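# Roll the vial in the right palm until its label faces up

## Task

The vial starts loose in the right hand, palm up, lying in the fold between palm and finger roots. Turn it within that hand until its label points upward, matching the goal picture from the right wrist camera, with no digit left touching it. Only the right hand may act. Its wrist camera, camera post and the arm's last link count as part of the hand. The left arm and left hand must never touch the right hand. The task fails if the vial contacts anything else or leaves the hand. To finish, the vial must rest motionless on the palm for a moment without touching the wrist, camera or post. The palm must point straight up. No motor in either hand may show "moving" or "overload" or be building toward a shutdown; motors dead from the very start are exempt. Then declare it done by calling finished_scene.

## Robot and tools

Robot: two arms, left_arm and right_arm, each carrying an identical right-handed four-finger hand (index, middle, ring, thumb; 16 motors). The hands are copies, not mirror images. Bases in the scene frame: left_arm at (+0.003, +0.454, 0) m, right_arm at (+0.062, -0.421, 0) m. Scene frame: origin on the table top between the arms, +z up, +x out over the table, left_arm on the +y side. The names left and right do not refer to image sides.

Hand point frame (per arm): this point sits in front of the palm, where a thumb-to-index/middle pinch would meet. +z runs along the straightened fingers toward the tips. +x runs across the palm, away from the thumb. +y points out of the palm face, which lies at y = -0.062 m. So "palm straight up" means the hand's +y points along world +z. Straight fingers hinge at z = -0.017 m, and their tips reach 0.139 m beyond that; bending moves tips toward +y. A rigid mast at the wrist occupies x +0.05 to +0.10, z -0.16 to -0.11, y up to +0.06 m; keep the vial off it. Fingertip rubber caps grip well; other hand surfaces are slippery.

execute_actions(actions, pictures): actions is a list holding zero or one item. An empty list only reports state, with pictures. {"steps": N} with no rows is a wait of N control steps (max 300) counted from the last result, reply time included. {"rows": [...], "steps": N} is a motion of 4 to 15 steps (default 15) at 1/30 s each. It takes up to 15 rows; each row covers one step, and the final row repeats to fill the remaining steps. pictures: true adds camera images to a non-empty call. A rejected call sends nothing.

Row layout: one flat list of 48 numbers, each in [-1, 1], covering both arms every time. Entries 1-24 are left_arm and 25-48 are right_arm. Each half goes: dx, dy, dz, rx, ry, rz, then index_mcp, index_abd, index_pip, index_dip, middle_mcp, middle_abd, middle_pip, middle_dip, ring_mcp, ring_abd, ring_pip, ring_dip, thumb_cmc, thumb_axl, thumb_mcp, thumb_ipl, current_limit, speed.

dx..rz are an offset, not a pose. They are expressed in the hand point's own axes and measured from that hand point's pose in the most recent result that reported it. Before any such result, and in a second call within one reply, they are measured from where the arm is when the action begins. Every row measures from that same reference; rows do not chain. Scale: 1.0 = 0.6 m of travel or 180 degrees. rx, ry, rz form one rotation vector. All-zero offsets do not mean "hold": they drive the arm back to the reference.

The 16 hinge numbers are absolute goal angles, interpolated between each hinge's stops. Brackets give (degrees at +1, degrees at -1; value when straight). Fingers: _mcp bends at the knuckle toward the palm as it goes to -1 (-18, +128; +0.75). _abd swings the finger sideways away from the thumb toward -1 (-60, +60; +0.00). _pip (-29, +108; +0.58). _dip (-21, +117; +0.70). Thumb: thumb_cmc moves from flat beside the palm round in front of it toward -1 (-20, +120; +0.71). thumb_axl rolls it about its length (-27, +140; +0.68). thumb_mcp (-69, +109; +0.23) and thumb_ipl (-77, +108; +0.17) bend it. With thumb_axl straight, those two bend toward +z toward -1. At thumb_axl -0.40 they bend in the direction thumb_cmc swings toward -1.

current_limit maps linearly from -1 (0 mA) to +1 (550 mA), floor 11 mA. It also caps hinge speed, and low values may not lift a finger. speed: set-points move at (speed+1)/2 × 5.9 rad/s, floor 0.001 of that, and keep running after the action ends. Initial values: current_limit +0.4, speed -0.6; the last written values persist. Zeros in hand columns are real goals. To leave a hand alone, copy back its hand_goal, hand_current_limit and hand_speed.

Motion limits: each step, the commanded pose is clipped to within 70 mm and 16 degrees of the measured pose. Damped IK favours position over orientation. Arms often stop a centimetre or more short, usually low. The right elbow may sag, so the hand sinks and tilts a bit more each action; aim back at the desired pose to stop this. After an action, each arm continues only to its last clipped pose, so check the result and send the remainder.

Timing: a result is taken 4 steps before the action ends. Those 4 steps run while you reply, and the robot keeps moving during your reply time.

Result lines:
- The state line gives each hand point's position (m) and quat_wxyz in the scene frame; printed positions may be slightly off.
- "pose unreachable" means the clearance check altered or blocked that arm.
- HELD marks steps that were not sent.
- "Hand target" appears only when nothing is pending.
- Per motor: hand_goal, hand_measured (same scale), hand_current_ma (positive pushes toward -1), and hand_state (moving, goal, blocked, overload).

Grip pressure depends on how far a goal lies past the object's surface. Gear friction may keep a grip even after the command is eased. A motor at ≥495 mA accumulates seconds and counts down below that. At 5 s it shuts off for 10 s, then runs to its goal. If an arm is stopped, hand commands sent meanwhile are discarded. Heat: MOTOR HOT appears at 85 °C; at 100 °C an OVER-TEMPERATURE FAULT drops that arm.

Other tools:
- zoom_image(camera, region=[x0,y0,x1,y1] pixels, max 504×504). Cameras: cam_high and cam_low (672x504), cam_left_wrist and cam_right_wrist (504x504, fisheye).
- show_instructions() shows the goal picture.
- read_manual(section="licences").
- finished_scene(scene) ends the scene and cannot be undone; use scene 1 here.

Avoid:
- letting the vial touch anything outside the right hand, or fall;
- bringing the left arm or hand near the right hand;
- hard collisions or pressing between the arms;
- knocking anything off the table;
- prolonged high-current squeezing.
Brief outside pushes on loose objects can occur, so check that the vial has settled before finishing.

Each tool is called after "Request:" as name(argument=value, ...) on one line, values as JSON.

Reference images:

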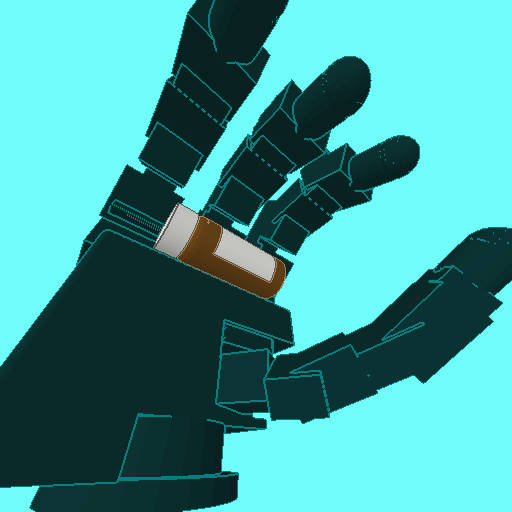

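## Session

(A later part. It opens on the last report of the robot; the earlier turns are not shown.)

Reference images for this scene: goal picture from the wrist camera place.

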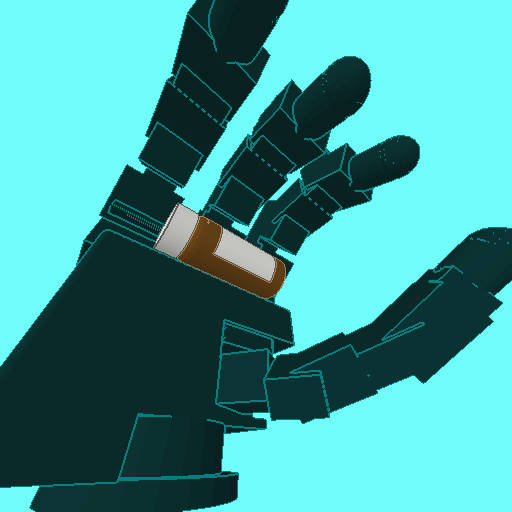

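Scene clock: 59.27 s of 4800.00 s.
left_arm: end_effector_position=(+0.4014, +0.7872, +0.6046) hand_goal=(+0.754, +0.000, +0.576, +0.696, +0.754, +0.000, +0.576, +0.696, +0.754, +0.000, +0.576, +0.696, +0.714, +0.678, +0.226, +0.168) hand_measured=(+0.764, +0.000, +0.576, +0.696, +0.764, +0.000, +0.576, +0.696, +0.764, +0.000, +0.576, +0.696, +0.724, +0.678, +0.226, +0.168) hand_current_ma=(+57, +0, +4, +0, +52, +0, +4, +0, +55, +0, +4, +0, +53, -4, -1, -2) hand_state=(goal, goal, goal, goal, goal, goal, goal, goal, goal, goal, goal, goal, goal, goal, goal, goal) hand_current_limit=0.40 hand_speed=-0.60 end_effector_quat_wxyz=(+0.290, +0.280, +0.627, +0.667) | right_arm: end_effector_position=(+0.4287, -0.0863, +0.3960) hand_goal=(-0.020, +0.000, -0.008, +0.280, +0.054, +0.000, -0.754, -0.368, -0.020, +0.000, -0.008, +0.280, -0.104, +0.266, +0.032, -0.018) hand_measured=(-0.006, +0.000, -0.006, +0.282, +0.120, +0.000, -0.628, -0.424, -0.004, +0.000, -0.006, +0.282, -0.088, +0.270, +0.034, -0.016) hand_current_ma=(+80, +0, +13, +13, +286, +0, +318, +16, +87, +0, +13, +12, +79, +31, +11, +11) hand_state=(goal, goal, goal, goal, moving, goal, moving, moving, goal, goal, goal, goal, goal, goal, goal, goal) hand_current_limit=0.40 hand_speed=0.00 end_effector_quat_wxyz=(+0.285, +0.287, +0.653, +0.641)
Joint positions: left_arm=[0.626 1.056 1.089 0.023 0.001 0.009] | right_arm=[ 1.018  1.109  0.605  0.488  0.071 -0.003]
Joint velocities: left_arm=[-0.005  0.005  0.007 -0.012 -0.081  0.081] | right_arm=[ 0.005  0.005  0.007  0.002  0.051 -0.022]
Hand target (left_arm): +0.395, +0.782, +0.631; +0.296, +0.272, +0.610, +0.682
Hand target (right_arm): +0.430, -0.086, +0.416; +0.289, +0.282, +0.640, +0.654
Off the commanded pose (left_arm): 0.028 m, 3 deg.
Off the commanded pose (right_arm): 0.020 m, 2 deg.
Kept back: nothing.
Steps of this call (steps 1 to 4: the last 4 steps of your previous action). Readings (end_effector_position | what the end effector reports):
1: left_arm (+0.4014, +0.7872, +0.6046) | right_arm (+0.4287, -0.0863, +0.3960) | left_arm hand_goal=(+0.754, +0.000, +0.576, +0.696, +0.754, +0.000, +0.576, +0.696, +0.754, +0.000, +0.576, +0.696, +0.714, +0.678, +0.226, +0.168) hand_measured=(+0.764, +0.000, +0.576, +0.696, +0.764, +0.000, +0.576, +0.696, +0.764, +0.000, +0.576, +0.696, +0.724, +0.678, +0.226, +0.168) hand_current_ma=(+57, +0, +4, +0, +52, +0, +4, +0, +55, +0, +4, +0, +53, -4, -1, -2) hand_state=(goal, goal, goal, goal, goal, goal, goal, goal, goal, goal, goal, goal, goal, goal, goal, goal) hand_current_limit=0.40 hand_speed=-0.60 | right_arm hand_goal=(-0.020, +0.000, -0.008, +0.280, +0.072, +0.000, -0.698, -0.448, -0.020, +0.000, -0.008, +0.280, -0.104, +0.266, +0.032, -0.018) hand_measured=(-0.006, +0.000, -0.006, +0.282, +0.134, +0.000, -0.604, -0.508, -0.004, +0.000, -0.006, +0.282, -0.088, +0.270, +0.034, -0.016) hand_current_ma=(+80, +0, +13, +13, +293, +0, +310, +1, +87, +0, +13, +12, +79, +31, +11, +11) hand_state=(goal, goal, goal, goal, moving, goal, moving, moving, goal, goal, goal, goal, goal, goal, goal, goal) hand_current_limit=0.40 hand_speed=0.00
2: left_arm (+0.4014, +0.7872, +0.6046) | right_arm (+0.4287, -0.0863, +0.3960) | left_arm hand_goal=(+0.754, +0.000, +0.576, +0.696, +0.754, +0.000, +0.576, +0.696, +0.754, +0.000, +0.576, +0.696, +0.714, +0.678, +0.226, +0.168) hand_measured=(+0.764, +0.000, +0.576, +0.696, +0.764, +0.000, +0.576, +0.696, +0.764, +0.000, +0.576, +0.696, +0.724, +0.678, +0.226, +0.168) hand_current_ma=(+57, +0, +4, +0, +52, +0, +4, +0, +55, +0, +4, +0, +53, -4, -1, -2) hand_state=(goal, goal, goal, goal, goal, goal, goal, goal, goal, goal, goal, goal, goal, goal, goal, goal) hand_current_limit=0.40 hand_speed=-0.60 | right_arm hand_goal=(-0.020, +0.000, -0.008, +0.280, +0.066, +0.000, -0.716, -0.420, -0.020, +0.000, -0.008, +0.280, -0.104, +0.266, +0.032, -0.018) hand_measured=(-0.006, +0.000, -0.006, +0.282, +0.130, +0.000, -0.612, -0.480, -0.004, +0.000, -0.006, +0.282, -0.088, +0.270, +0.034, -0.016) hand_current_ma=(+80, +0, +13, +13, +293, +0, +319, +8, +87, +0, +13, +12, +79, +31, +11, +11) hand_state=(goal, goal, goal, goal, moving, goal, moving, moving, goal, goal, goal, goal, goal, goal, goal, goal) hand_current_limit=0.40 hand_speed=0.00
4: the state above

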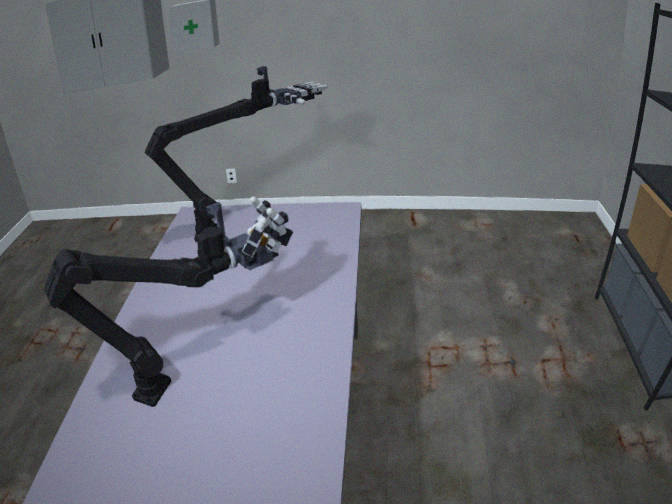

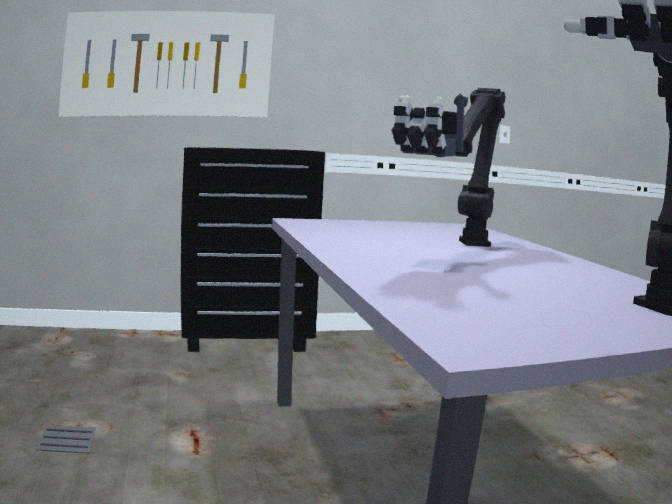

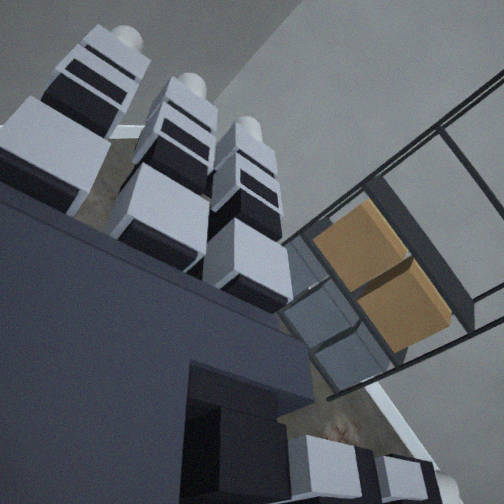

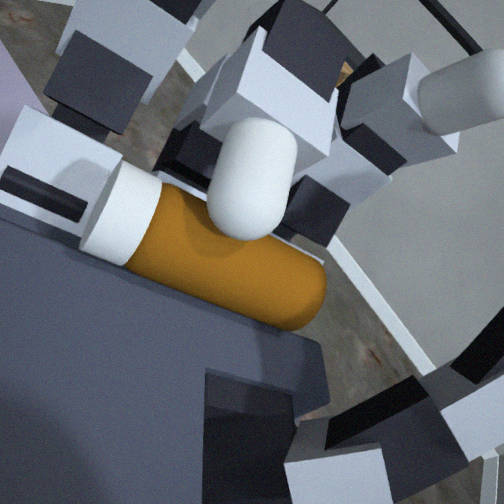

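Request:
execute_actions(actions=[{"rows": [
[0,0.0463,-0.0099,-0.0163,0,0,0.754,0,0.576,0.696,0.754,0,0.576,0.696,0.754,0,0.576,0.696,0.714,0.678,0.226,0.168,0.4,-0.6,0,0.0333,0.0025,-0.0123,0,0.001,-0.02,0,-0.008,0.28,0.08,0,-0.70,-0.368,-0.02,0,-0.008,0.28,-0.104,0.266,0.032,-0.018,0.2,-0.3]
], "steps": 8}], pictures=true)

Scene clock: 59.53 s of 4800.00 s.
left_arm: end_effector_position=(+0.4014, +0.7872, +0.6046) hand_goal=(+0.754, +0.000, +0.576, +0.696, +0.754, +0.000, +0.576, +0.696, +0.754, +0.000, +0.576, +0.696, +0.714, +0.678, +0.226, +0.168) hand_measured=(+0.764, +0.000, +0.576, +0.696, +0.764, +0.000, +0.576, +0.696, +0.764, +0.000, +0.576, +0.696, +0.724, +0.678, +0.226, +0.168) hand_current_ma=(+57, +0, +4, +0, +52, +0, +4, +0, +55, +0, +4, +0, +53, -4, -1, -2) hand_state=(goal, goal, goal, goal, goal, goal, goal, goal, goal, goal, goal, goal, goal, goal, goal, goal) hand_current_limit=0.40 hand_speed=-0.60 end_effector_quat_wxyz=(+0.290, +0.280, +0.627, +0.667) | right_arm: end_effector_position=(+0.4287, -0.0863, +0.3960) hand_goal=(-0.020, +0.000, -0.008, +0.280, +0.080, +0.000, -0.700, -0.368, -0.020, +0.000, -0.008, +0.280, -0.104, +0.266, +0.032, -0.018) hand_measured=(-0.006, +0.000, -0.006, +0.282, +0.108, +0.000, -0.652, -0.354, -0.004, +0.000, -0.006, +0.282, -0.088, +0.270, +0.034, -0.016) hand_current_ma=(+80, +0, +13, +13, +147, +0, +245, +74, +87, +0, +13, +12, +79, +31, +11, +11) hand_state=(goal, goal, goal, goal, blocked, goal, blocked, goal, goal, goal, goal, goal, goal, goal, goal, goal) hand_current_limit=0.20 hand_speed=-0.30 end_effector_quat_wxyz=(+0.285, +0.287, +0.653, +0.641)
Joint positions: left_arm=[0.626 1.056 1.089 0.023 0.001 0.009] | right_arm=[ 1.018  1.109  0.605  0.488  0.071 -0.003]
Joint velocities: left_arm=[-0.005 -0.015 -0.002 -0.007 -0.022  0.007] | right_arm=[ 0.005 -0.005  0.002  0.022 -0.022 -0.066]
Steps of this call (steps 1 to 4: nothing new was sent; steps 5 to 8: the first 4 steps of this action). Readings (end_effector_position | what the end effector reports):
5: left_arm (+0.4014, +0.7872, +0.6046) | right_arm (+0.4287, -0.0863, +0.3960) | left_arm hand_goal=(+0.754, +0.000, +0.576, +0.696, +0.754, +0.000, +0.576, +0.696, +0.754, +0.000, +0.576, +0.696, +0.714, +0.678, +0.226, +0.168) hand_measured=(+0.764, +0.000, +0.576, +0.696, +0.764, +0.000, +0.576, +0.696, +0.764, +0.000, +0.576, +0.696, +0.724, +0.678, +0.226, +0.168) hand_current_ma=(+57, +0, +4, +0, +52, +0, +4, +0, +55, +0, +4, +0, +53, -4, -1, -2) hand_state=(goal, goal, goal, goal, goal, goal, goal, goal, goal, goal, goal, goal, goal, goal, goal, goal) hand_current_limit=0.40 hand_speed=-0.60 | right_arm hand_goal=(-0.020, +0.000, -0.008, +0.280, +0.080, +0.000, -0.700, -0.368, -0.020, +0.000, -0.008, +0.280, -0.104, +0.266, +0.032, -0.018) hand_measured=(-0.006, +0.000, -0.006, +0.282, +0.106, +0.000, -0.652, -0.354, -0.004, +0.000, -0.006, +0.282, -0.088, +0.270, +0.034, -0.016) hand_current_ma=(+80, +0, +13, +13, +279, +0, +385, +79, +87, +0, +13, +12, +79, +31, +11, +11) hand_state=(goal, goal, goal, goal, moving, goal, moving, moving, goal, goal, goal, goal, goal, goal, goal, goal) hand_current_limit=0.20 hand_speed=-0.30
6: left_arm (+0.4014, +0.7872, +0.6046) | right_arm (+0.4287, -0.0863, +0.3960) | left_arm hand_goal=(+0.754, +0.000, +0.576, +0.696, +0.754, +0.000, +0.576, +0.696, +0.754, +0.000, +0.576, +0.696, +0.714, +0.678, +0.226, +0.168) hand_measured=(+0.764, +0.000, +0.576, +0.696, +0.764, +0.000, +0.576, +0.696, +0.764, +0.000, +0.576, +0.696, +0.724, +0.678, +0.226, +0.168) hand_current_ma=(+57, +0, +4, +0, +52, +0, +4, +0, +55, +0, +4, +0, +53, -4, -1, -2) hand_state=(goal, goal, goal, goal, goal, goal, goal, goal, goal, goal, goal, goal, goal, goal, goal, goal) hand_current_limit=0.40 hand_speed=-0.60 | right_arm hand_goal=(-0.020, +0.000, -0.008, +0.280, +0.080, +0.000, -0.700, -0.368, -0.020, +0.000, -0.008, +0.280, -0.104, +0.266, +0.032, -0.018) hand_measured=(-0.006, +0.000, -0.006, +0.282, +0.106, +0.000, -0.652, -0.354, -0.004, +0.000, -0.006, +0.282, -0.088, +0.270, +0.034, -0.016) hand_current_ma=(+80, +0, +12, +13, +129, +0, +236, +75, +87, +0, +13, +12, +79, +31, +11, +11) hand_state=(goal, goal, goal, goal, moving, goal, moving, moving, goal, goal, goal, goal, goal, goal, goal, goal) hand_current_limit=0.20 hand_speed=-0.30
8: the state above

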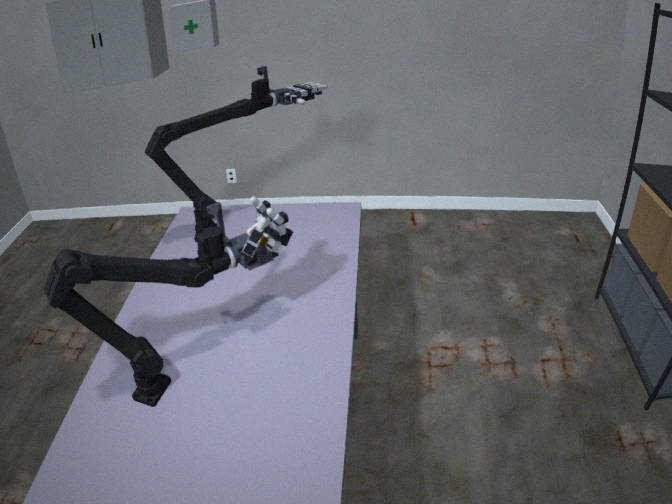

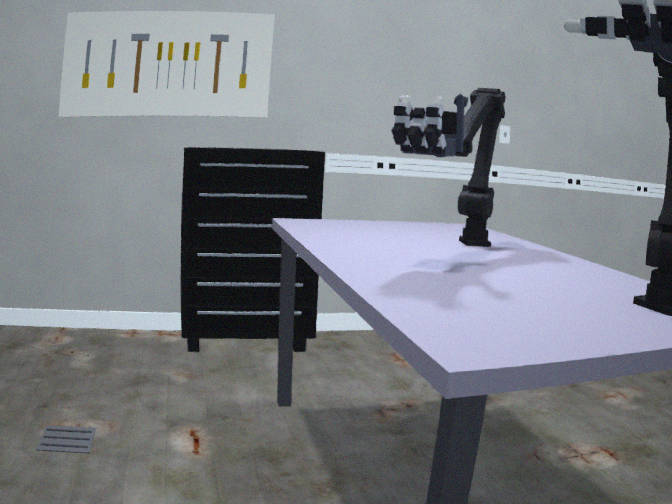

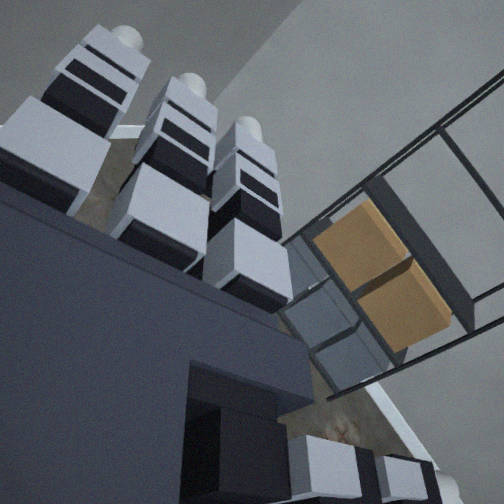

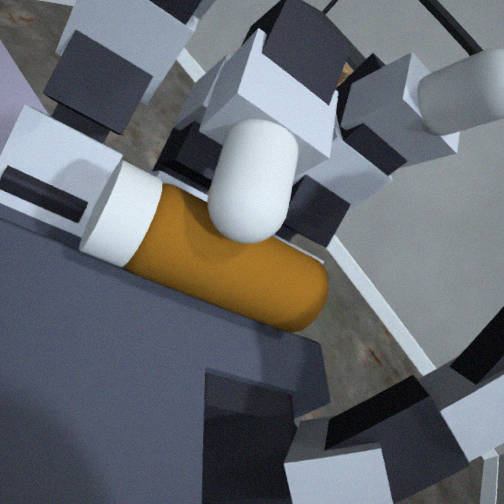

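Request:
execute_actions(actions=[{"rows": [
[0,0.0463,-0.0099,-0.0163,0,0,0.754,0,0.576,0.696,0.754,0,0.576,0.696,0.754,0,0.576,0.696,0.714,0.678,0.226,0.168,0.4,-0.6,0,0.0333,0.0025,-0.0123,0,0.001,-0.02,0,-0.008,0.28,0.100,0,-0.660,-0.39,-0.02,0,-0.008,0.28,-0.104,0.266,0.032,-0.018,0.4,0],
[0,0.0463,-0.0099,-0.0163,0,0,0.754,0,0.576,0.696,0.754,0,0.576,0.696,0.754,0,0.576,0.696,0.714,0.678,0.226,0.168,0.4,-0.6,0,0.0333,0.0025,-0.0123,0,0.001,-0.02,0,-0.008,0.28,0.112,0,-0.638,-0.424,-0.02,0,-0.008,0.28,-0.104,0.266,0.032,-0.018,0.4,0],
[0,0.0463,-0.0099,-0.0163,0,0,0.754,0,0.576,0.696,0.754,0,0.576,0.696,0.754,0,0.576,0.696,0.714,0.678,0.226,0.168,0.4,-0.6,0,0.0333,0.0025,-0.0123,0,0.001,-0.02,0,-0.008,0.28,0.119,0,-0.626,-0.455,-0.02,0,-0.008,0.28,-0.104,0.266,0.032,-0.018,0.4,0],
[0,0.0463,-0.0099,-0.0163,0,0,0.754,0,0.576,0.696,0.754,0,0.576,0.696,0.754,0,0.576,0.696,0.714,0.678,0.226,0.168,0.4,-0.6,0,0.0333,0.0025,-0.0123,0,0.001,-0.02,0,-0.008,0.28,0.125,0,-0.614,-0.485,-0.02,0,-0.008,0.28,-0.104,0.266,0.032,-0.018,0.4,0],
[0,0.0463,-0.0099,-0.0163,0,0,0.754,0,0.576,0.696,0.754,0,0.576,0.696,0.754,0,0.576,0.696,0.714,0.678,0.226,0.168,0.4,-0.6,0,0.0333,0.0025,-0.0123,0,0.001,-0.02,0,-0.008,0.28,0.130,0,-0.603,-0.515,-0.02,0,-0.008,0.28,-0.104,0.266,0.032,-0.018,0.4,0],
[0,0.0463,-0.0099,-0.0163,0,0,0.754,0,0.576,0.696,0.754,0,0.576,0.696,0.754,0,0.576,0.696,0.714,0.678,0.226,0.168,0.4,-0.6,0,0.0333,0.0025,-0.0123,0,0.001,-0.02,0,-0.008,0.28,0.133,0,-0.592,-0.545,-0.02,0,-0.008,0.28,-0.104,0.266,0.032,-0.018,0.4,0],
[0,0.0463,-0.0099,-0.0163,0,0,0.754,0,0.576,0.696,0.754,0,0.576,0.696,0.754,0,0.576,0.696,0.714,0.678,0.226,0.168,0.4,-0.6,0,0.0333,0.0025,-0.0123,0,0.001,-0.02,0,-0.008,0.28,0.135,0,-0.580,-0.575,-0.02,0,-0.008,0.28,-0.104,0.266,0.032,-0.018,0.4,0],
[0,0.0463,-0.0099,-0.0163,0,0,0.754,0,0.576,0.696,0.754,0,0.576,0.696,0.754,0,0.576,0.696,0.714,0.678,0.226,0.168,0.4,-0.6,0,0.0333,0.0025,-0.0123,0,0.001,-0.02,0,-0.008,0.28,0.136,0,-0.570,-0.605,-0.02,0,-0.008,0.28,-0.104,0.266,0.032,-0.018,0.4,0],
[0,0.0463,-0.0099,-0.0163,0,0,0.754,0,0.576,0.696,0.754,0,0.576,0.696,0.754,0,0.576,0.696,0.714,0.678,0.226,0.168,0.4,-0.6,0,0.0333,0.0025,-0.0123,0,0.001,-0.02,0,-0.008,0.28,0.136,0,-0.558,-0.635,-0.02,0,-0.008,0.28,-0.104,0.266,0.032,-0.018,0.4,0],
[0,0.0463,-0.0099,-0.0163,0,0,0.754,0,0.576,0.696,0.754,0,0.576,0.696,0.754,0,0.576,0.696,0.714,0.678,0.226,0.168,0.4,-0.6,0,0.0333,0.0025,-0.0123,0,0.001,-0.02,0,-0.008,0.28,0.136,0,-0.530,-0.635,-0.02,0,-0.008,0.28,-0.104,0.266,0.032,-0.018,0.4,0],
[0,0.0463,-0.0099,-0.0163,0,0,0.754,0,0.576,0.696,0.754,0,0.576,0.696,0.754,0,0.576,0.696,0.714,0.678,0.226,0.168,0.4,-0.6,0,0.0333,0.0025,-0.0123,0,0.001,-0.02,0,-0.008,0.28,0.136,0,-0.500,-0.635,-0.02,0,-0.008,0.28,-0.104,0.266,0.032,-0.018,0.4,0],
[0,0.0463,-0.0099,-0.0163,0,0,0.754,0,0.576,0.696,0.754,0,0.576,0.696,0.754,0,0.576,0.696,0.714,0.678,0.226,0.168,0.4,-0.6,0,0.0333,0.0025,-0.0123,0,0.001,-0.02,0,-0.008,0.28,0.136,0,-0.500,-0.61,-0.02,0,-0.008,0.28,-0.104,0.266,0.032,-0.018,0.4,0],
[0,0.0463,-0.0099,-0.0163,0,0,0.754,0,0.576,0.696,0.754,0,0.576,0.696,0.754,0,0.576,0.696,0.714,0.678,0.226,0.168,0.4,-0.6,0,0.0333,0.0025,-0.0123,0,0.001,-0.02,0,-0.008,0.28,0.124,0,-0.520,-0.575,-0.02,0,-0.008,0.28,-0.104,0.266,0.032,-0.018,0.4,0],
[0,0.0463,-0.0099,-0.0163,0,0,0.754,0,0.576,0.696,0.754,0,0.576,0.696,0.754,0,0.576,0.696,0.714,0.678,0.226,0.168,0.4,-0.6,0,0.0333,0.0025,-0.0123,0,0.001,-0.02,0,-0.008,0.28,0.112,0,-0.542,-0.54,-0.02,0,-0.008,0.28,-0.104,0.266,0.032,-0.018,0.4,0],
[0,0.0463,-0.0099,-0.0163,0,0,0.754,0,0.576,0.696,0.754,0,0.576,0.696,0.754,0,0.576,0.696,0.714,0.678,0.226,0.168,0.4,-0.6,0,0.0333,0.0025,-0.0123,0,0.001,-0.02,0,-0.008,0.28,0.100,0,-0.564,-0.508,-0.02,0,-0.008,0.28,-0.104,0.266,0.032,-0.018,0.4,0]
], "steps": 15}], pictures=false)

Request:
execute_actions(actions=[{"rows": [
[0,0.0463,-0.0099,-0.0163,0,0,0.754,0,0.576,0.696,0.754,0,0.576,0.696,0.754,0,0.576,0.696,0.714,0.678,0.226,0.168,0.4,-0.6,0,0.0333,0.0025,-0.0123,0,0.001,-0.02,0,-0.008,0.28,0.088,0,-0.586,-0.476,-0.02,0,-0.008,0.28,-0.104,0.266,0.032,-0.018,0.4,0],
[0,0.0463,-0.0099,-0.0163,0,0,0.754,0,0.576,0.696,0.754,0,0.576,0.696,0.754,0,0.576,0.696,0.714,0.678,0.226,0.168,0.4,-0.6,0,0.0333,0.0025,-0.0123,0,0.001,-0.02,0,-0.008,0.28,0.074,0,-0.608,-0.444,-0.02,0,-0.008,0.28,-0.104,0.266,0.032,-0.018,0.4,0],
[0,0.0463,-0.0099,-0.0163,0,0,0.754,0,0.576,0.696,0.754,0,0.576,0.696,0.754,0,0.576,0.696,0.714,0.678,0.226,0.168,0.4,-0.6,0,0.0333,0.0025,-0.0123,0,0.001,-0.02,0,-0.008,0.28,0.060,0,-0.630,-0.412,-0.02,0,-0.008,0.28,-0.104,0.266,0.032,-0.018,0.4,0]
], "steps": 12}], pictures=true)

Scene clock: 62.60 s of 4800.00 s.
left_arm: end_effector_position=(+0.4014, +0.7872, +0.6046) hand_goal=(+0.754, +0.000, +0.576, +0.696, +0.754, +0.000, +0.576, +0.696, +0.754, +0.000, +0.576, +0.696, +0.714, +0.678, +0.226, +0.168) hand_measured=(+0.764, +0.000, +0.576, +0.696, +0.764, +0.000, +0.576, +0.696, +0.764, +0.000, +0.576, +0.696, +0.724, +0.678, +0.226, +0.168) hand_current_ma=(+57, +0, +4, +0, +52, +0, +4, +0, +55, +0, +4, +0, +53, -4, -1, -2) hand_state=(goal, goal, goal, goal, goal, goal, goal, goal, goal, goal, goal, goal, goal, goal, goal, goal) hand_current_limit=0.40 hand_speed=-0.60 end_effector_quat_wxyz=(+0.290, +0.280, +0.627, +0.667) | right_arm: end_effector_position=(+0.4287, -0.0863, +0.3960) hand_goal=(-0.020, +0.000, -0.008, +0.280, +0.136, +0.000, -0.500, -0.634, -0.020, +0.000, -0.008, +0.280, -0.104, +0.266, +0.032, -0.018) hand_measured=(-0.006, +0.000, -0.006, +0.282, +0.142, +0.000, -0.564, -0.614, -0.004, +0.000, -0.006, +0.282, -0.088, +0.270, +0.034, -0.016) hand_current_ma=(+80, +0, +13, +13, +32, +0, -82, -22, +87, +0, +13, +12, +79, +31, +11, +11) hand_state=(goal, goal, goal, goal, goal, goal, moving, moving, goal, goal, goal, goal, goal, goal, goal, goal) hand_current_limit=0.40 hand_speed=0.00 end_effector_quat_wxyz=(+0.285, +0.287, +0.653, +0.641)
Joint positions: left_arm=[0.626 1.056 1.089 0.023 0.001 0.009] | right_arm=[ 1.018  1.109  0.605  0.488  0.071 -0.003]
Joint velocities: left_arm=[-0.005 -0.015  0.007 -0.007 -0.007  0.007] | right_arm=[ 0.015  0.005  0.017 -0.012  0.051 -0.022]
Off your previous action's commanded pose (left_arm): 0.028 m, 3 deg at its last step (step 4 of this call).
Off your previous action's commanded pose (right_arm): 0.020 m, 2 deg at its last step (step 4 of this call).
Steps of this call (steps 1 to 4: the last 4 steps of your previous action; steps 5 to 81: nothing new was sent; steps 82 to 92: the first 11 steps of this action). Readings (end_effector_position | what the end effector reports):
82: left_arm (+0.4014, +0.7872, +0.6046) | right_arm (+0.4287, -0.0863, +0.3960) | left_arm hand_goal=(+0.754, +0.000, +0.576, +0.696, +0.754, +0.000, +0.576, +0.696, +0.754, +0.000, +0.576, +0.696, +0.714, +0.678, +0.226, +0.168) hand_measured=(+0.764, +0.000, +0.576, +0.696, +0.764, +0.000, +0.576, +0.696, +0.764, +0.000, +0.576, +0.696, +0.724, +0.678, +0.226, +0.168) hand_current_ma=(+57, +0, +4, +0, +52, +0, +4, +0, +55, +0, +4, +0, +53, -4, -1, -2) hand_state=(goal, goal, goal, goal, goal, goal, goal, goal, goal, goal, goal, goal, goal, goal, goal, goal) hand_current_limit=0.40 hand_speed=-0.60 | right_arm hand_goal=(-0.020, +0.000, -0.008, +0.280, +0.100, +0.000, -0.660, -0.390, -0.020, +0.000, -0.008, +0.280, -0.104, +0.266, +0.032, -0.018) hand_measured=(-0.006, +0.000, -0.006, +0.282, +0.108, +0.000, -0.652, -0.354, -0.004, +0.000, -0.006, +0.282, -0.088, +0.270, +0.034, -0.016) hand_current_ma=(+80, +0, +13, +13, +148, +0, +246, +74, +87, +0, +13, +12, +79, +31, +11, +11) hand_state=(goal, goal, goal, goal, moving, goal, moving, moving, goal, goal, goal, goal, goal, goal, goal, goal) hand_current_limit=0.40 hand_speed=0.00
83: left_arm (+0.4014, +0.7872, +0.6046) | right_arm (+0.4287, -0.0863, +0.3960) | left_arm hand_goal=(+0.754, +0.000, +0.576, +0.696, +0.754, +0.000, +0.576, +0.696, +0.754, +0.000, +0.576, +0.696, +0.714, +0.678, +0.226, +0.168) hand_measured=(+0.764, +0.000, +0.576, +0.696, +0.764, +0.000, +0.576, +0.696, +0.764, +0.000, +0.576, +0.696, +0.724, +0.678, +0.226, +0.168) hand_current_ma=(+57, +0, +4, +0, +52, +0, +4, +0, +55, +0, +4, +0, +53, -4, -1, -2) hand_state=(goal, goal, goal, goal, goal, goal, goal, goal, goal, goal, goal, goal, goal, goal, goal, goal) hand_current_limit=0.40 hand_speed=-0.60 | right_arm hand_goal=(-0.020, +0.000, -0.008, +0.280, +0.112, +0.000, -0.638, -0.424, -0.020, +0.000, -0.008, +0.280, -0.104, +0.266, +0.032, -0.018) hand_measured=(-0.006, +0.000, -0.006, +0.282, +0.108, +0.000, -0.650, -0.354, -0.004, +0.000, -0.006, +0.282, -0.088, +0.270, +0.034, -0.016) hand_current_ma=(+80, +0, +12, +13, +66, +0, +75, +179, +87, +0, +13, +12, +79, +31, +11, +11) hand_state=(goal, goal, goal, goal, moving, goal, moving, moving, goal, goal, goal, goal, goal, goal, goal, goal) hand_current_limit=0.40 hand_speed=0.00
85: left_arm (+0.4014, +0.7872, +0.6046) | right_arm (+0.4287, -0.0863, +0.3960) | left_arm hand_goal=(+0.754, +0.000, +0.576, +0.696, +0.754, +0.000, +0.576, +0.696, +0.754, +0.000, +0.576, +0.696, +0.714, +0.678, +0.226, +0.168) hand_measured=(+0.764, +0.000, +0.576, +0.696, +0.764, +0.000, +0.576, +0.696, +0.764, +0.000, +0.576, +0.696, +0.724, +0.678, +0.226, +0.168) hand_current_ma=(+57, +0, +4, +0, +52, +0, +4, +0, +55, +0, +4, +0, +53, -4, -1, -2) hand_state=(goal, goal, goal, goal, goal, goal, goal, goal, goal, goal, goal, goal, goal, goal, goal, goal) hand_current_limit=0.40 hand_speed=-0.60 | right_arm hand_goal=(-0.020, +0.000, -0.008, +0.280, +0.126, +0.000, -0.614, -0.484, -0.020, +0.000, -0.008, +0.280, -0.104, +0.266, +0.032, -0.018) hand_measured=(-0.006, +0.000, -0.006, +0.282, +0.120, +0.000, -0.634, -0.396, -0.004, +0.000, -0.006, +0.282, -0.088, +0.270, +0.034, -0.016) hand_current_ma=(+80, +0, +13, +13, +37, +0, +14, +80, +87, +0, +13, +12, +79, +31, +11, +11) hand_state=(goal, goal, goal, goal, moving, goal, moving, moving, goal, goal, goal, goal, goal, goal, goal, goal) hand_current_limit=0.40 hand_speed=0.00
89: left_arm (+0.4014, +0.7872, +0.6046) | right_arm (+0.4287, -0.0863, +0.3960) | left_arm hand_goal=(+0.754, +0.000, +0.576, +0.696, +0.754, +0.000, +0.576, +0.696, +0.754, +0.000, +0.576, +0.696, +0.714, +0.678, +0.226, +0.168) hand_measured=(+0.764, +0.000, +0.576, +0.696, +0.764, +0.000, +0.576, +0.696, +0.764, +0.000, +0.576, +0.696, +0.724, +0.678, +0.226, +0.168) hand_current_ma=(+57, +0, +4, +0, +52, +0, +4, +0, +55, +0, +4, +0, +53, -4, -1, -2) hand_state=(goal, goal, goal, goal, goal, goal, goal, goal, goal, goal, goal, goal, goal, goal, goal, goal) hand_current_limit=0.40 hand_speed=-0.60 | right_arm hand_goal=(-0.020, +0.000, -0.008, +0.280, +0.136, +0.000, -0.570, -0.604, -0.020, +0.000, -0.008, +0.280, -0.104, +0.266, +0.032, -0.018) hand_measured=(-0.006, +0.000, -0.006, +0.282, +0.140, +0.000, -0.594, -0.524, -0.004, +0.000, -0.006, +0.282, -0.088, +0.270, +0.034, -0.016) hand_current_ma=(+80, +0, +13, +13, +38, +0, -14, +65, +87, +0, +13, +12, +79, +31, +11, +11) hand_state=(goal, goal, goal, goal, moving, goal, moving, moving, goal, goal, goal, goal, goal, goal, goal, goal) hand_current_limit=0.40 hand_speed=0.00
92: the state above

Scene clock: 63.00 s of 4800.00 s.
left_arm: end_effector_position=(+0.4014, +0.7872, +0.6046) hand_goal=(+0.754, +0.000, +0.576, +0.696, +0.754, +0.000, +0.576, +0.696, +0.754, +0.000, +0.576, +0.696, +0.714, +0.678, +0.226, +0.168) hand_measured=(+0.764, +0.000, +0.576, +0.696, +0.764, +0.000, +0.576, +0.696, +0.764, +0.000, +0.576, +0.696, +0.724, +0.678, +0.226, +0.168) hand_current_ma=(+57, +0, +4, +0, +52, +0, +4, +0, +55, +0, +4, +0, +53, -4, -1, -2) hand_state=(goal, goal, goal, goal, goal, goal, goal, goal, goal, goal, goal, goal, goal, goal, goal, goal) hand_current_limit=0.40 hand_speed=-0.60 end_effector_quat_wxyz=(+0.290, +0.280, +0.627, +0.667) | right_arm: end_effector_position=(+0.4287, -0.0863, +0.3960) hand_goal=(-0.020, +0.000, -0.008, +0.280, +0.060, +0.000, -0.630, -0.412, -0.020, +0.000, -0.008, +0.280, -0.104, +0.266, +0.032, -0.018) hand_measured=(-0.006, +0.000, -0.006, +0.282, +0.072, +0.000, -0.630, -0.416, -0.004, +0.000, -0.006, +0.282, -0.088, +0.270, +0.034, -0.016) hand_current_ma=(+79, +0, +12, +13, +67, +0, +3, -20, +86, +0, +13, +12, +79, +31, +11, +11) hand_state=(goal, goal, goal, goal, goal, goal, goal, moving, goal, goal, goal, goal, goal, goal, goal, goal) hand_current_limit=0.40 hand_speed=0.00 end_effector_quat_wxyz=(+0.285, +0.287, +0.653, +0.641)
Joint positions: left_arm=[0.626 1.056 1.089 0.023 0.001 0.009] | right_arm=[ 1.018  1.109  0.605  0.488  0.071 -0.003]
Joint velocities: left_arm=[-0.005 -0.005 -0.017 -0.002  0.007 -0.007] | right_arm=[-0.005 -0.015 -0.017 -0.017 -0.051  0.066]
Off your previous action's commanded pose (left_arm): 0.028 m, 3 deg at its last step (step 4 of this call).
Off your previous action's commanded pose (right_arm): 0.020 m, 2 deg at its last step (step 4 of this call).
Steps of this call (steps 1 to 4: the last 4 steps of your previous action; steps 5 to 12: the first 8 steps of this action, its rows measured from where the robot was after step 4). Readings (end_effector_position | what the end effector reports):
4: left_arm (+0.4014, +0.7872, +0.6046) | right_arm (+0.4287, -0.0863, +0.3960) | left_arm hand_goal=(+0.754, +0.000, +0.576, +0.696, +0.754, +0.000, +0.576, +0.696, +0.754, +0.000, +0.576, +0.696, +0.714, +0.678, +0.226, +0.168) hand_measured=(+0.764, +0.000, +0.576, +0.696, +0.764, +0.000, +0.576, +0.696, +0.764, +0.000, +0.576, +0.696, +0.724, +0.678, +0.226, +0.168) hand_current_ma=(+57, +0, +4, +0, +52, +0, +4, +0, +55, +0, +4, +0, +53, -4, -1, -2) hand_state=(goal, goal, goal, goal, goal, goal, goal, goal, goal, goal, goal, goal, goal, goal, goal, goal) hand_current_limit=0.40 hand_speed=-0.60 | right_arm hand_goal=(-0.020, +0.000, -0.008, +0.280, +0.100, +0.000, -0.564, -0.508, -0.020, +0.000, -0.008, +0.280, -0.104, +0.266, +0.032, -0.018) hand_measured=(-0.006, +0.000, -0.006, +0.282, +0.138, +0.000, -0.518, -0.590, -0.004, +0.000, -0.006, +0.282, -0.088, +0.270, +0.034, -0.016) hand_current_ma=(+79, +0, +12, +13, +107, +0, +48, -75, +86, +0, +13, +12, +79, +31, +11, +11) hand_state=(goal, goal, goal, goal, moving, goal, moving, moving, goal, goal, goal, goal, goal, goal, goal, goal) hand_current_limit=0.40 hand_speed=0.00
5: left_arm (+0.4014, +0.7872, +0.6046) | right_arm (+0.4287, -0.0863, +0.3960) | left_arm hand_goal=(+0.754, +0.000, +0.576, +0.696, +0.754, +0.000, +0.576, +0.696, +0.754, +0.000, +0.576, +0.696, +0.714, +0.678, +0.226, +0.168) hand_measured=(+0.764, +0.000, +0.576, +0.696, +0.764, +0.000, +0.576, +0.696, +0.764, +0.000, +0.576, +0.696, +0.724, +0.678, +0.226, +0.168) hand_current_ma=(+57, +0, +4, +0, +52, +0, +4, +0, +55, +0, +4, +0, +53, -4, -1, -2) hand_state=(goal, goal, goal, goal, goal, goal, goal, goal, goal, goal, goal, goal, goal, goal, goal, goal) hand_current_limit=0.40 hand_speed=-0.60 | right_arm hand_goal=(-0.020, +0.000, -0.008, +0.280, +0.088, +0.000, -0.586, -0.476, -0.020, +0.000, -0.008, +0.280, -0.104, +0.266, +0.032, -0.018) hand_measured=(-0.006, +0.000, -0.006, +0.282, +0.130, +0.000, -0.534, -0.558, -0.004, +0.000, -0.006, +0.282, -0.088, +0.270, +0.034, -0.016) hand_current_ma=(+79, +0, +12, +13, +100, +0, +38, -65, +86, +0, +13, +12, +79, +31, +11, +11) hand_state=(goal, goal, goal, goal, moving, goal, moving, moving, goal, goal, goal, goal, goal, goal, goal, goal) hand_current_limit=0.40 hand_speed=0.00
6: left_arm (+0.4014, +0.7872, +0.6046) | right_arm (+0.4287, -0.0863, +0.3960) | left_arm hand_goal=(+0.754, +0.000, +0.576, +0.696, +0.754, +0.000, +0.576, +0.696, +0.754, +0.000, +0.576, +0.696, +0.714, +0.678, +0.226, +0.168) hand_measured=(+0.764, +0.000, +0.576, +0.696, +0.764, +0.000, +0.576, +0.696, +0.764, +0.000, +0.576, +0.696, +0.724, +0.678, +0.226, +0.168) hand_current_ma=(+57, +0, +4, +0, +52, +0, +4, +0, +55, +0, +4, +0, +53, -4, -1, -2) hand_state=(goal, goal, goal, goal, goal, goal, goal, goal, goal, goal, goal, goal, goal, goal, goal, goal) hand_current_limit=0.40 hand_speed=-0.60 | right_arm hand_goal=(-0.020, +0.000, -0.008, +0.280, +0.074, +0.000, -0.608, -0.444, -0.020, +0.000, -0.008, +0.280, -0.104, +0.266, +0.032, -0.018) hand_measured=(-0.006, +0.000, -0.006, +0.282, +0.120, +0.000, -0.554, -0.526, -0.004, +0.000, -0.006, +0.282, -0.088, +0.270, +0.034, -0.016) hand_current_ma=(+79, +0, +12, +13, +94, +0, +34, -65, +86, +0, +13, +12, +79, +31, +11, +11) hand_state=(goal, goal, goal, goal, moving, goal, moving, moving, goal, goal, goal, goal, goal, goal, goal, goal) hand_current_limit=0.40 hand_speed=0.00
8: left_arm (+0.4014, +0.7872, +0.6046) | right_arm (+0.4287, -0.0863, +0.3960) | left_arm hand_goal=(+0.754, +0.000, +0.576, +0.696, +0.754, +0.000, +0.576, +0.696, +0.754, +0.000, +0.576, +0.696, +0.714, +0.678, +0.226, +0.168) hand_measured=(+0.764, +0.000, +0.576, +0.696, +0.764, +0.000, +0.576, +0.696, +0.764, +0.000, +0.576, +0.696, +0.724, +0.678, +0.226, +0.168) hand_current_ma=(+57, +0, +4, +0, +52, +0, +4, +0, +55, +0, +4, +0, +53, -4, -1, -2) hand_state=(goal, goal, goal, goal, goal, goal, goal, goal, goal, goal, goal, goal, goal, goal, goal, goal) hand_current_limit=0.40 hand_speed=-0.60 | right_arm hand_goal=(-0.020, +0.000, -0.008, +0.280, +0.060, +0.000, -0.630, -0.412, -0.020, +0.000, -0.008, +0.280, -0.104, +0.266, +0.032, -0.018) hand_measured=(-0.006, +0.000, -0.006, +0.282, +0.094, +0.000, -0.598, -0.464, -0.004, +0.000, -0.006, +0.282, -0.088, +0.270, +0.034, -0.016) hand_current_ma=(+79, +0, +12, +13, +92, +0, +32, -66, +86, +0, +13, +12, +79, +31, +11, +11) hand_state=(goal, goal, goal, goal, moving, goal, moving, moving, goal, goal, goal, goal, goal, goal, goal, goal) hand_current_limit=0.40 hand_speed=0.00
12: the state above

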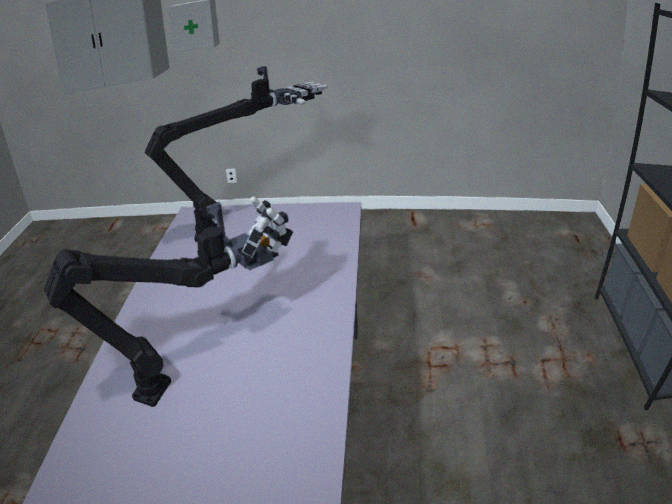

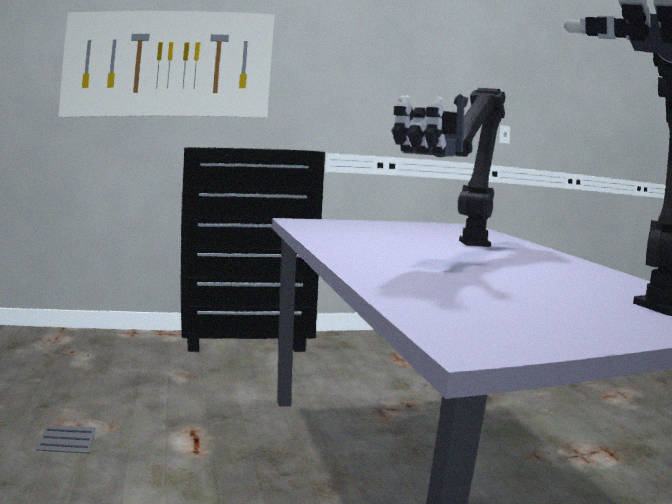

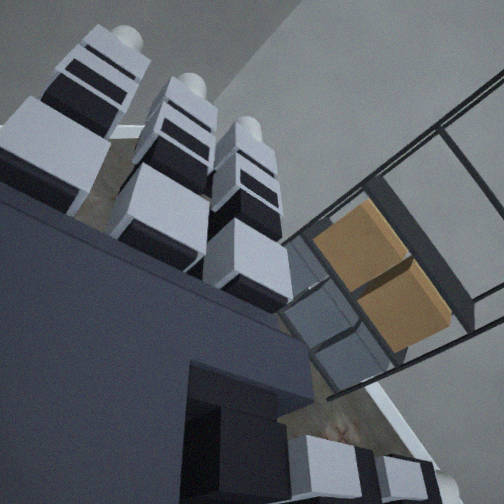

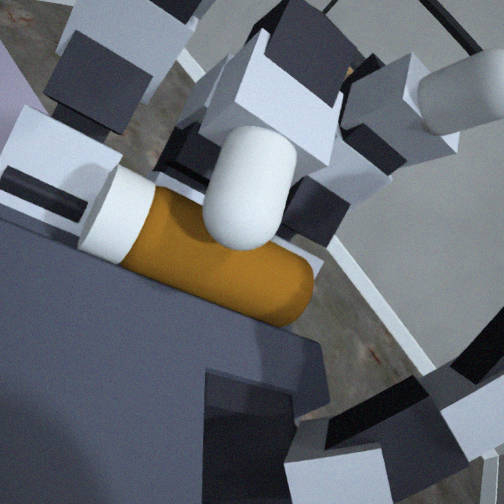

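Request:
execute_actions(actions=[{"rows": [
[0,0.0463,-0.0099,-0.0163,0,0,0.754,0,0.576,0.696,0.754,0,0.576,0.696,0.754,0,0.576,0.696,0.714,0.678,0.226,0.168,0.4,-0.6,0,0.0333,0.0025,-0.0123,0,0.001,-0.02,0,-0.008,0.28,0.058,0,-0.655,-0.412,-0.02,0,-0.008,0.28,-0.104,0.266,0.032,-0.018,0.4,0],
[0,0.0463,-0.0099,-0.0163,0,0,0.754,0,0.576,0.696,0.754,0,0.576,0.696,0.754,0,0.576,0.696,0.714,0.678,0.226,0.168,0.4,-0.6,0,0.0333,0.0025,-0.0123,0,0.001,-0.02,0,-0.008,0.28,0.058,0,-0.68,-0.412,-0.02,0,-0.008,0.28,-0.104,0.266,0.032,-0.018,0.4,0],
[0,0.0463,-0.0099,-0.0163,0,0,0.754,0,0.576,0.696,0.754,0,0.576,0.696,0.754,0,0.576,0.696,0.714,0.678,0.226,0.168,0.4,-0.6,0,0.0333,0.0025,-0.0123,0,0.001,-0.02,0,-0.008,0.28,0.058,0,-0.705,-0.412,-0.02,0,-0.008,0.28,-0.104,0.266,0.032,-0.018,0.4,0],
[0,0.0463,-0.0099,-0.0163,0,0,0.754,0,0.576,0.696,0.754,0,0.576,0.696,0.754,0,0.576,0.696,0.714,0.678,0.226,0.168,0.4,-0.6,0,0.0333,0.0025,-0.0123,0,0.001,-0.02,0,-0.008,0.28,0.058,0,-0.722,-0.412,-0.02,0,-0.008,0.28,-0.104,0.266,0.032,-0.018,0.4,0],
[0,0.0463,-0.0099,-0.0163,0,0,0.754,0,0.576,0.696,0.754,0,0.576,0.696,0.754,0,0.576,0.696,0.714,0.678,0.226,0.168,0.4,-0.6,0,0.0333,0.0025,-0.0123,0,0.001,-0.02,0,-0.008,0.28,0.058,0,-0.722,-0.412,-0.02,0,-0.008,0.28,-0.104,0.266,0.032,-0.018,0.4,0],
[0,0.0463,-0.0099,-0.0163,0,0,0.754,0,0.576,0.696,0.754,0,0.576,0.696,0.754,0,0.576,0.696,0.714,0.678,0.226,0.168,0.4,-0.6,0,0.0333,0.0025,-0.0123,0,0.001,-0.02,0,-0.008,0.28,0.056,0,-0.738,-0.390,-0.02,0,-0.008,0.28,-0.104,0.266,0.032,-0.018,0.4,0],
[0,0.0463,-0.0099,-0.0163,0,0,0.754,0,0.576,0.696,0.754,0,0.576,0.696,0.754,0,0.576,0.696,0.714,0.678,0.226,0.168,0.4,-0.6,0,0.0333,0.0025,-0.0123,0,0.001,-0.02,0,-0.008,0.28,0.053,0,-0.754,-0.368,-0.02,0,-0.008,0.28,-0.104,0.266,0.032,-0.018,0.4,0],
[0,0.0463,-0.0099,-0.0163,0,0,0.754,0,0.576,0.696,0.754,0,0.576,0.696,0.754,0,0.576,0.696,0.714,0.678,0.226,0.168,0.4,-0.6,0,0.0333,0.0025,-0.0123,0,0.001,-0.02,0,-0.008,0.28,0.045,0,-0.773,-0.340,-0.02,0,-0.008,0.28,-0.104,0.266,0.032,-0.018,0.4,0],
[0,0.0463,-0.0099,-0.0163,0,0,0.754,0,0.576,0.696,0.754,0,0.576,0.696,0.754,0,0.576,0.696,0.714,0.678,0.226,0.168,0.4,-0.6,0,0.0333,0.0025,-0.0123,0,0.001,-0.02,0,-0.008,0.28,0.037,0,-0.793,-0.312,-0.02,0,-0.008,0.28,-0.104,0.266,0.032,-0.018,0.4,0],
[0,0.0463,-0.0099,-0.0163,0,0,0.754,0,0.576,0.696,0.754,0,0.576,0.696,0.754,0,0.576,0.696,0.714,0.678,0.226,0.168,0.4,-0.6,0,0.0333,0.0025,-0.0123,0,0.001,-0.02,0,-0.008,0.28,0.029,0,-0.812,-0.284,-0.02,0,-0.008,0.28,-0.104,0.266,0.032,-0.018,0.4,0],
[0,0.0463,-0.0099,-0.0163,0,0,0.754,0,0.576,0.696,0.754,0,0.576,0.696,0.754,0,0.576,0.696,0.714,0.678,0.226,0.168,0.4,-0.6,0,0.0333,0.0025,-0.0123,0,0.001,-0.02,0,-0.008,0.28,0.022,0,-0.832,-0.256,-0.02,0,-0.008,0.28,-0.104,0.266,0.032,-0.018,0.4,0],
[0,0.0463,-0.0099,-0.0163,0,0,0.754,0,0.576,0.696,0.754,0,0.576,0.696,0.754,0,0.576,0.696,0.714,0.678,0.226,0.168,0.4,-0.6,0,0.0333,0.0025,-0.0123,0,0.001,-0.02,0,-0.008,0.28,0.014,0,-0.851,-0.228,-0.02,0,-0.008,0.28,-0.104,0.266,0.032,-0.018,0.4,0],
[0,0.0463,-0.0099,-0.0163,0,0,0.754,0,0.576,0.696,0.754,0,0.576,0.696,0.754,0,0.576,0.696,0.714,0.678,0.226,0.168,0.4,-0.6,0,0.0333,0.0025,-0.0123,0,0.001,-0.02,0,-0.008,0.28,0.006,0,-0.871,-0.200,-0.02,0,-0.008,0.28,-0.104,0.266,0.032,-0.018,0.4,0],
[0,0.0463,-0.0099,-0.0163,0,0,0.754,0,0.576,0.696,0.754,0,0.576,0.696,0.754,0,0.576,0.696,0.714,0.678,0.226,0.168,0.4,-0.6,0,0.0333,0.0025,-0.0123,0,0.001,-0.02,0,-0.008,0.28,-0.002,0,-0.890,-0.172,-0.02,0,-0.008,0.28,-0.104,0.266,0.032,-0.018,0.4,0],
[0,0.0463,-0.0099,-0.0163,0,0,0.754,0,0.576,0.696,0.754,0,0.576,0.696,0.754,0,0.576,0.696,0.714,0.678,0.226,0.168,0.4,-0.6,0,0.0333,0.0025,-0.0123,0,0.001,-0.02,0,-0.008,0.28,-0.015,0,-0.904,-0.145,-0.02,0,-0.008,0.28,-0.104,0.266,0.032,-0.018,0.4,0]
], "steps": 15}], pictures=true)

Scene clock: 64.80 s of 4800.00 s.
left_arm: end_effector_position=(+0.4014, +0.7872, +0.6046) hand_goal=(+0.754, +0.000, +0.576, +0.696, +0.754, +0.000, +0.576, +0.696, +0.754, +0.000, +0.576, +0.696, +0.714, +0.678, +0.226, +0.168) hand_measured=(+0.764, +0.000, +0.576, +0.696, +0.764, +0.000, +0.576, +0.696, +0.764, +0.000, +0.576, +0.696, +0.724, +0.678, +0.226, +0.168) hand_current_ma=(+57, +0, +4, +0, +52, +0, +4, +0, +55, +0, +4, +0, +53, -4, -1, -2) hand_state=(goal, goal, goal, goal, goal, goal, goal, goal, goal, goal, goal, goal, goal, goal, goal, goal) hand_current_limit=0.40 hand_speed=-0.60 end_effector_quat_wxyz=(+0.290, +0.280, +0.627, +0.667) | right_arm: end_effector_position=(+0.4287, -0.0863, +0.3960) hand_goal=(-0.020, +0.000, -0.008, +0.280, +0.022, +0.000, -0.832, -0.256, -0.020, +0.000, -0.008, +0.280, -0.104, +0.266, +0.032, -0.018) hand_measured=(-0.006, +0.000, -0.006, +0.282, +0.064, +0.000, -0.760, -0.322, -0.004, +0.000, -0.006, +0.282, -0.088, +0.270, +0.034, -0.016) hand_current_ma=(+79, +0, +12, +13, +139, +0, +144, -27, +86, +0, +13, +12, +79, +31, +11, +11) hand_state=(goal, goal, goal, goal, moving, goal, moving, moving, goal, goal, goal, goal, goal, goal, goal, goal) hand_current_limit=0.40 hand_speed=0.00 end_effector_quat_wxyz=(+0.285, +0.287, +0.653, +0.641)
Joint positions: left_arm=[0.626 1.056 1.089 0.023 0.001 0.009] | right_arm=[ 1.018  1.109  0.605  0.488  0.071 -0.003]
Joint velocities: left_arm=[ 0.005 -0.015  0.002  0.007 -0.022  0.022] | right_arm=[-0.005 -0.005  0.012  0.012 -0.095 -0.007]
Off your previous action's commanded pose (left_arm): 0.028 m, 3 deg at its last step (step 4 of this call).
Off your previous action's commanded pose (right_arm): 0.020 m, 2 deg at its last step (step 4 of this call).
Steps of this call (steps 1 to 4: the last 4 steps of your previous action; steps 5 to 43: nothing new was sent; steps 44 to 54: the first 11 steps of this action). Readings (end_effector_position | what the end effector reports):
44: left_arm (+0.4014, +0.7872, +0.6046) | right_arm (+0.4287, -0.0863, +0.3960) | left_arm hand_goal=(+0.754, +0.000, +0.576, +0.696, +0.754, +0.000, +0.576, +0.696, +0.754, +0.000, +0.576, +0.696, +0.714, +0.678, +0.226, +0.168) hand_measured=(+0.764, +0.000, +0.576, +0.696, +0.764, +0.000, +0.576, +0.696, +0.764, +0.000, +0.576, +0.696, +0.724, +0.678, +0.226, +0.168) hand_current_ma=(+57, +0, +4, +0, +52, +0, +4, +0, +55, +0, +4, +0, +53, -4, -1, -2) hand_state=(goal, goal, goal, goal, goal, goal, goal, goal, goal, goal, goal, goal, goal, goal, goal, goal) hand_current_limit=0.40 hand_speed=-0.60 | right_arm hand_goal=(-0.020, +0.000, -0.008, +0.280, +0.058, +0.000, -0.654, -0.412, -0.020, +0.000, -0.008, +0.280, -0.104, +0.266, +0.032, -0.018) hand_measured=(-0.006, +0.000, -0.006, +0.282, +0.072, +0.000, -0.630, -0.416, -0.004, +0.000, -0.006, +0.282, -0.088, +0.270, +0.034, -0.016) hand_current_ma=(+79, +0, +12, +13, +67, +0, +4, -22, +86, +0, +13, +12, +79, +31, +11, +11) hand_state=(goal, goal, goal, goal, moving, goal, moving, goal, goal, goal, goal, goal, goal, goal, goal, goal) hand_current_limit=0.40 hand_speed=0.00
45: left_arm (+0.4014, +0.7872, +0.6046) | right_arm (+0.4287, -0.0863, +0.3960) | left_arm hand_goal=(+0.754, +0.000, +0.576, +0.696, +0.754, +0.000, +0.576, +0.696, +0.754, +0.000, +0.576, +0.696, +0.714, +0.678, +0.226, +0.168) hand_measured=(+0.764, +0.000, +0.576, +0.696, +0.764, +0.000, +0.576, +0.696, +0.764, +0.000, +0.576, +0.696, +0.724, +0.678, +0.226, +0.168) hand_current_ma=(+57, +0, +4, +0, +52, +0, +4, +0, +55, +0, +4, +0, +53, -4, -1, -2) hand_state=(goal, goal, goal, goal, goal, goal, goal, goal, goal, goal, goal, goal, goal, goal, goal, goal) hand_current_limit=0.40 hand_speed=-0.60 | right_arm hand_goal=(-0.020, +0.000, -0.008, +0.280, +0.058, +0.000, -0.680, -0.412, -0.020, +0.000, -0.008, +0.280, -0.104, +0.266, +0.032, -0.018) hand_measured=(-0.006, +0.000, -0.006, +0.282, +0.072, +0.000, -0.632, -0.416, -0.004, +0.000, -0.006, +0.282, -0.088, +0.270, +0.034, -0.016) hand_current_ma=(+79, +0, +12, +13, +77, +0, +61, -21, +86, +0, +13, +12, +79, +31, +11, +11) hand_state=(goal, goal, goal, goal, moving, goal, moving, goal, goal, goal, goal, goal, goal, goal, goal, goal) hand_current_limit=0.40 hand_speed=0.00
47: left_arm (+0.4014, +0.7872, +0.6046) | right_arm (+0.4287, -0.0863, +0.3960) | left_arm hand_goal=(+0.754, +0.000, +0.576, +0.696, +0.754, +0.000, +0.576, +0.696, +0.754, +0.000, +0.576, +0.696, +0.714, +0.678, +0.226, +0.168) hand_measured=(+0.764, +0.000, +0.576, +0.696, +0.764, +0.000, +0.576, +0.696, +0.764, +0.000, +0.576, +0.696, +0.724, +0.678, +0.226, +0.168) hand_current_ma=(+57, +0, +4, +0, +52, +0, +4, +0, +55, +0, +4, +0, +53, -4, -1, -2) hand_state=(goal, goal, goal, goal, goal, goal, goal, goal, goal, goal, goal, goal, goal, goal, goal, goal) hand_current_limit=0.40 hand_speed=-0.60 | right_arm hand_goal=(-0.020, +0.000, -0.008, +0.280, +0.058, +0.000, -0.722, -0.412, -0.020, +0.000, -0.008, +0.280, -0.104, +0.266, +0.032, -0.018) hand_measured=(-0.006, +0.000, -0.006, +0.282, +0.072, +0.000, -0.670, -0.416, -0.004, +0.000, -0.006, +0.282, -0.088, +0.270, +0.034, -0.016) hand_current_ma=(+79, +0, +12, +13, +67, +0, +35, -21, +86, +0, +13, +12, +79, +31, +11, +11) hand_state=(goal, goal, goal, goal, goal, goal, moving, goal, goal, goal, goal, goal, goal, goal, goal, goal) hand_current_limit=0.40 hand_speed=0.00
51: left_arm (+0.4014, +0.7872, +0.6046) | right_arm (+0.4287, -0.0863, +0.3960) | left_arm hand_goal=(+0.754, +0.000, +0.576, +0.696, +0.754, +0.000, +0.576, +0.696, +0.754, +0.000, +0.576, +0.696, +0.714, +0.678, +0.226, +0.168) hand_measured=(+0.764, +0.000, +0.576, +0.696, +0.764, +0.000, +0.576, +0.696, +0.764, +0.000, +0.576, +0.696, +0.724, +0.678, +0.226, +0.168) hand_current_ma=(+57, +0, +4, +0, +52, +0, +4, +0, +55, +0, +4, +0, +53, -4, -1, -2) hand_state=(goal, goal, goal, goal, goal, goal, goal, goal, goal, goal, goal, goal, goal, goal, goal, goal) hand_current_limit=0.40 hand_speed=-0.60 | right_arm hand_goal=(-0.020, +0.000, -0.008, +0.280, +0.046, +0.000, -0.772, -0.340, -0.020, +0.000, -0.008, +0.280, -0.104, +0.266, +0.032, -0.018) hand_measured=(-0.006, +0.000, -0.006, +0.282, +0.070, +0.000, -0.710, -0.394, -0.004, +0.000, -0.006, +0.282, -0.088, +0.270, +0.034, -0.016) hand_current_ma=(+79, +0, +12, +13, +91, +0, +148, -28, +86, +0, +13, +12, +79, +31, +11, +11) hand_state=(goal, goal, goal, goal, moving, goal, moving, moving, goal, goal, goal, goal, goal, goal, goal, goal) hand_current_limit=0.40 hand_speed=0.00
54: the state above

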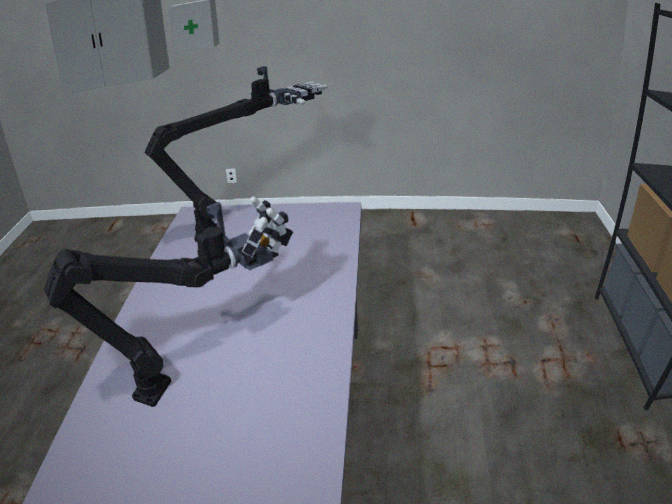

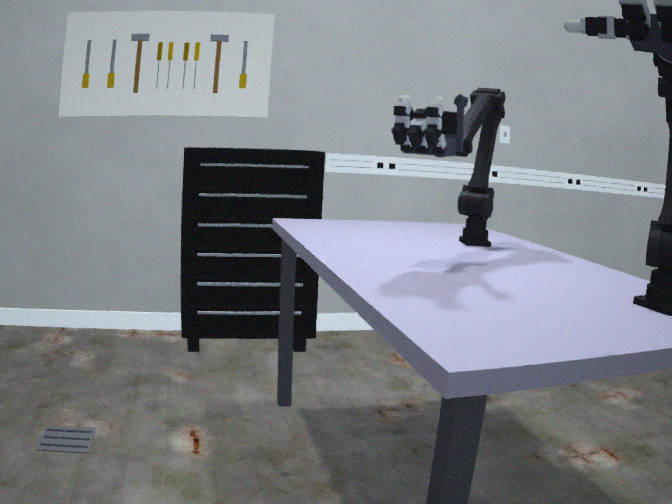

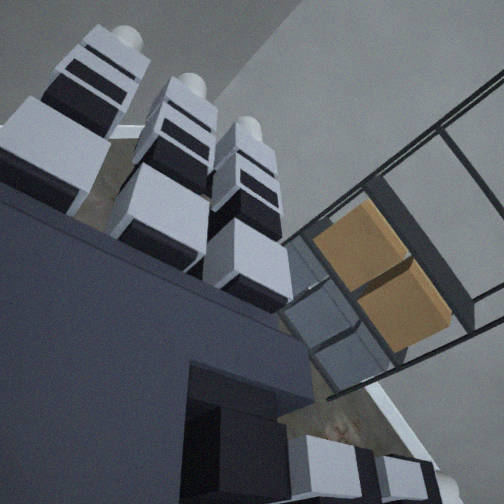

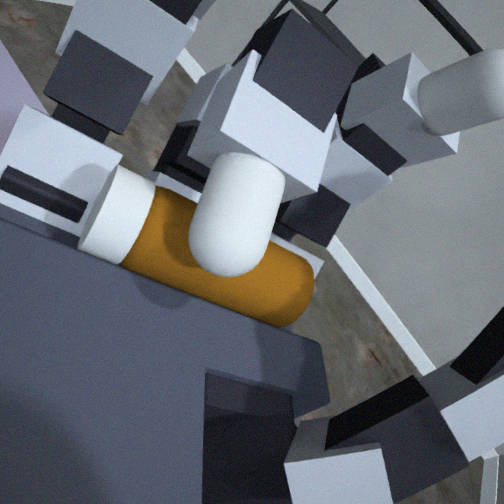

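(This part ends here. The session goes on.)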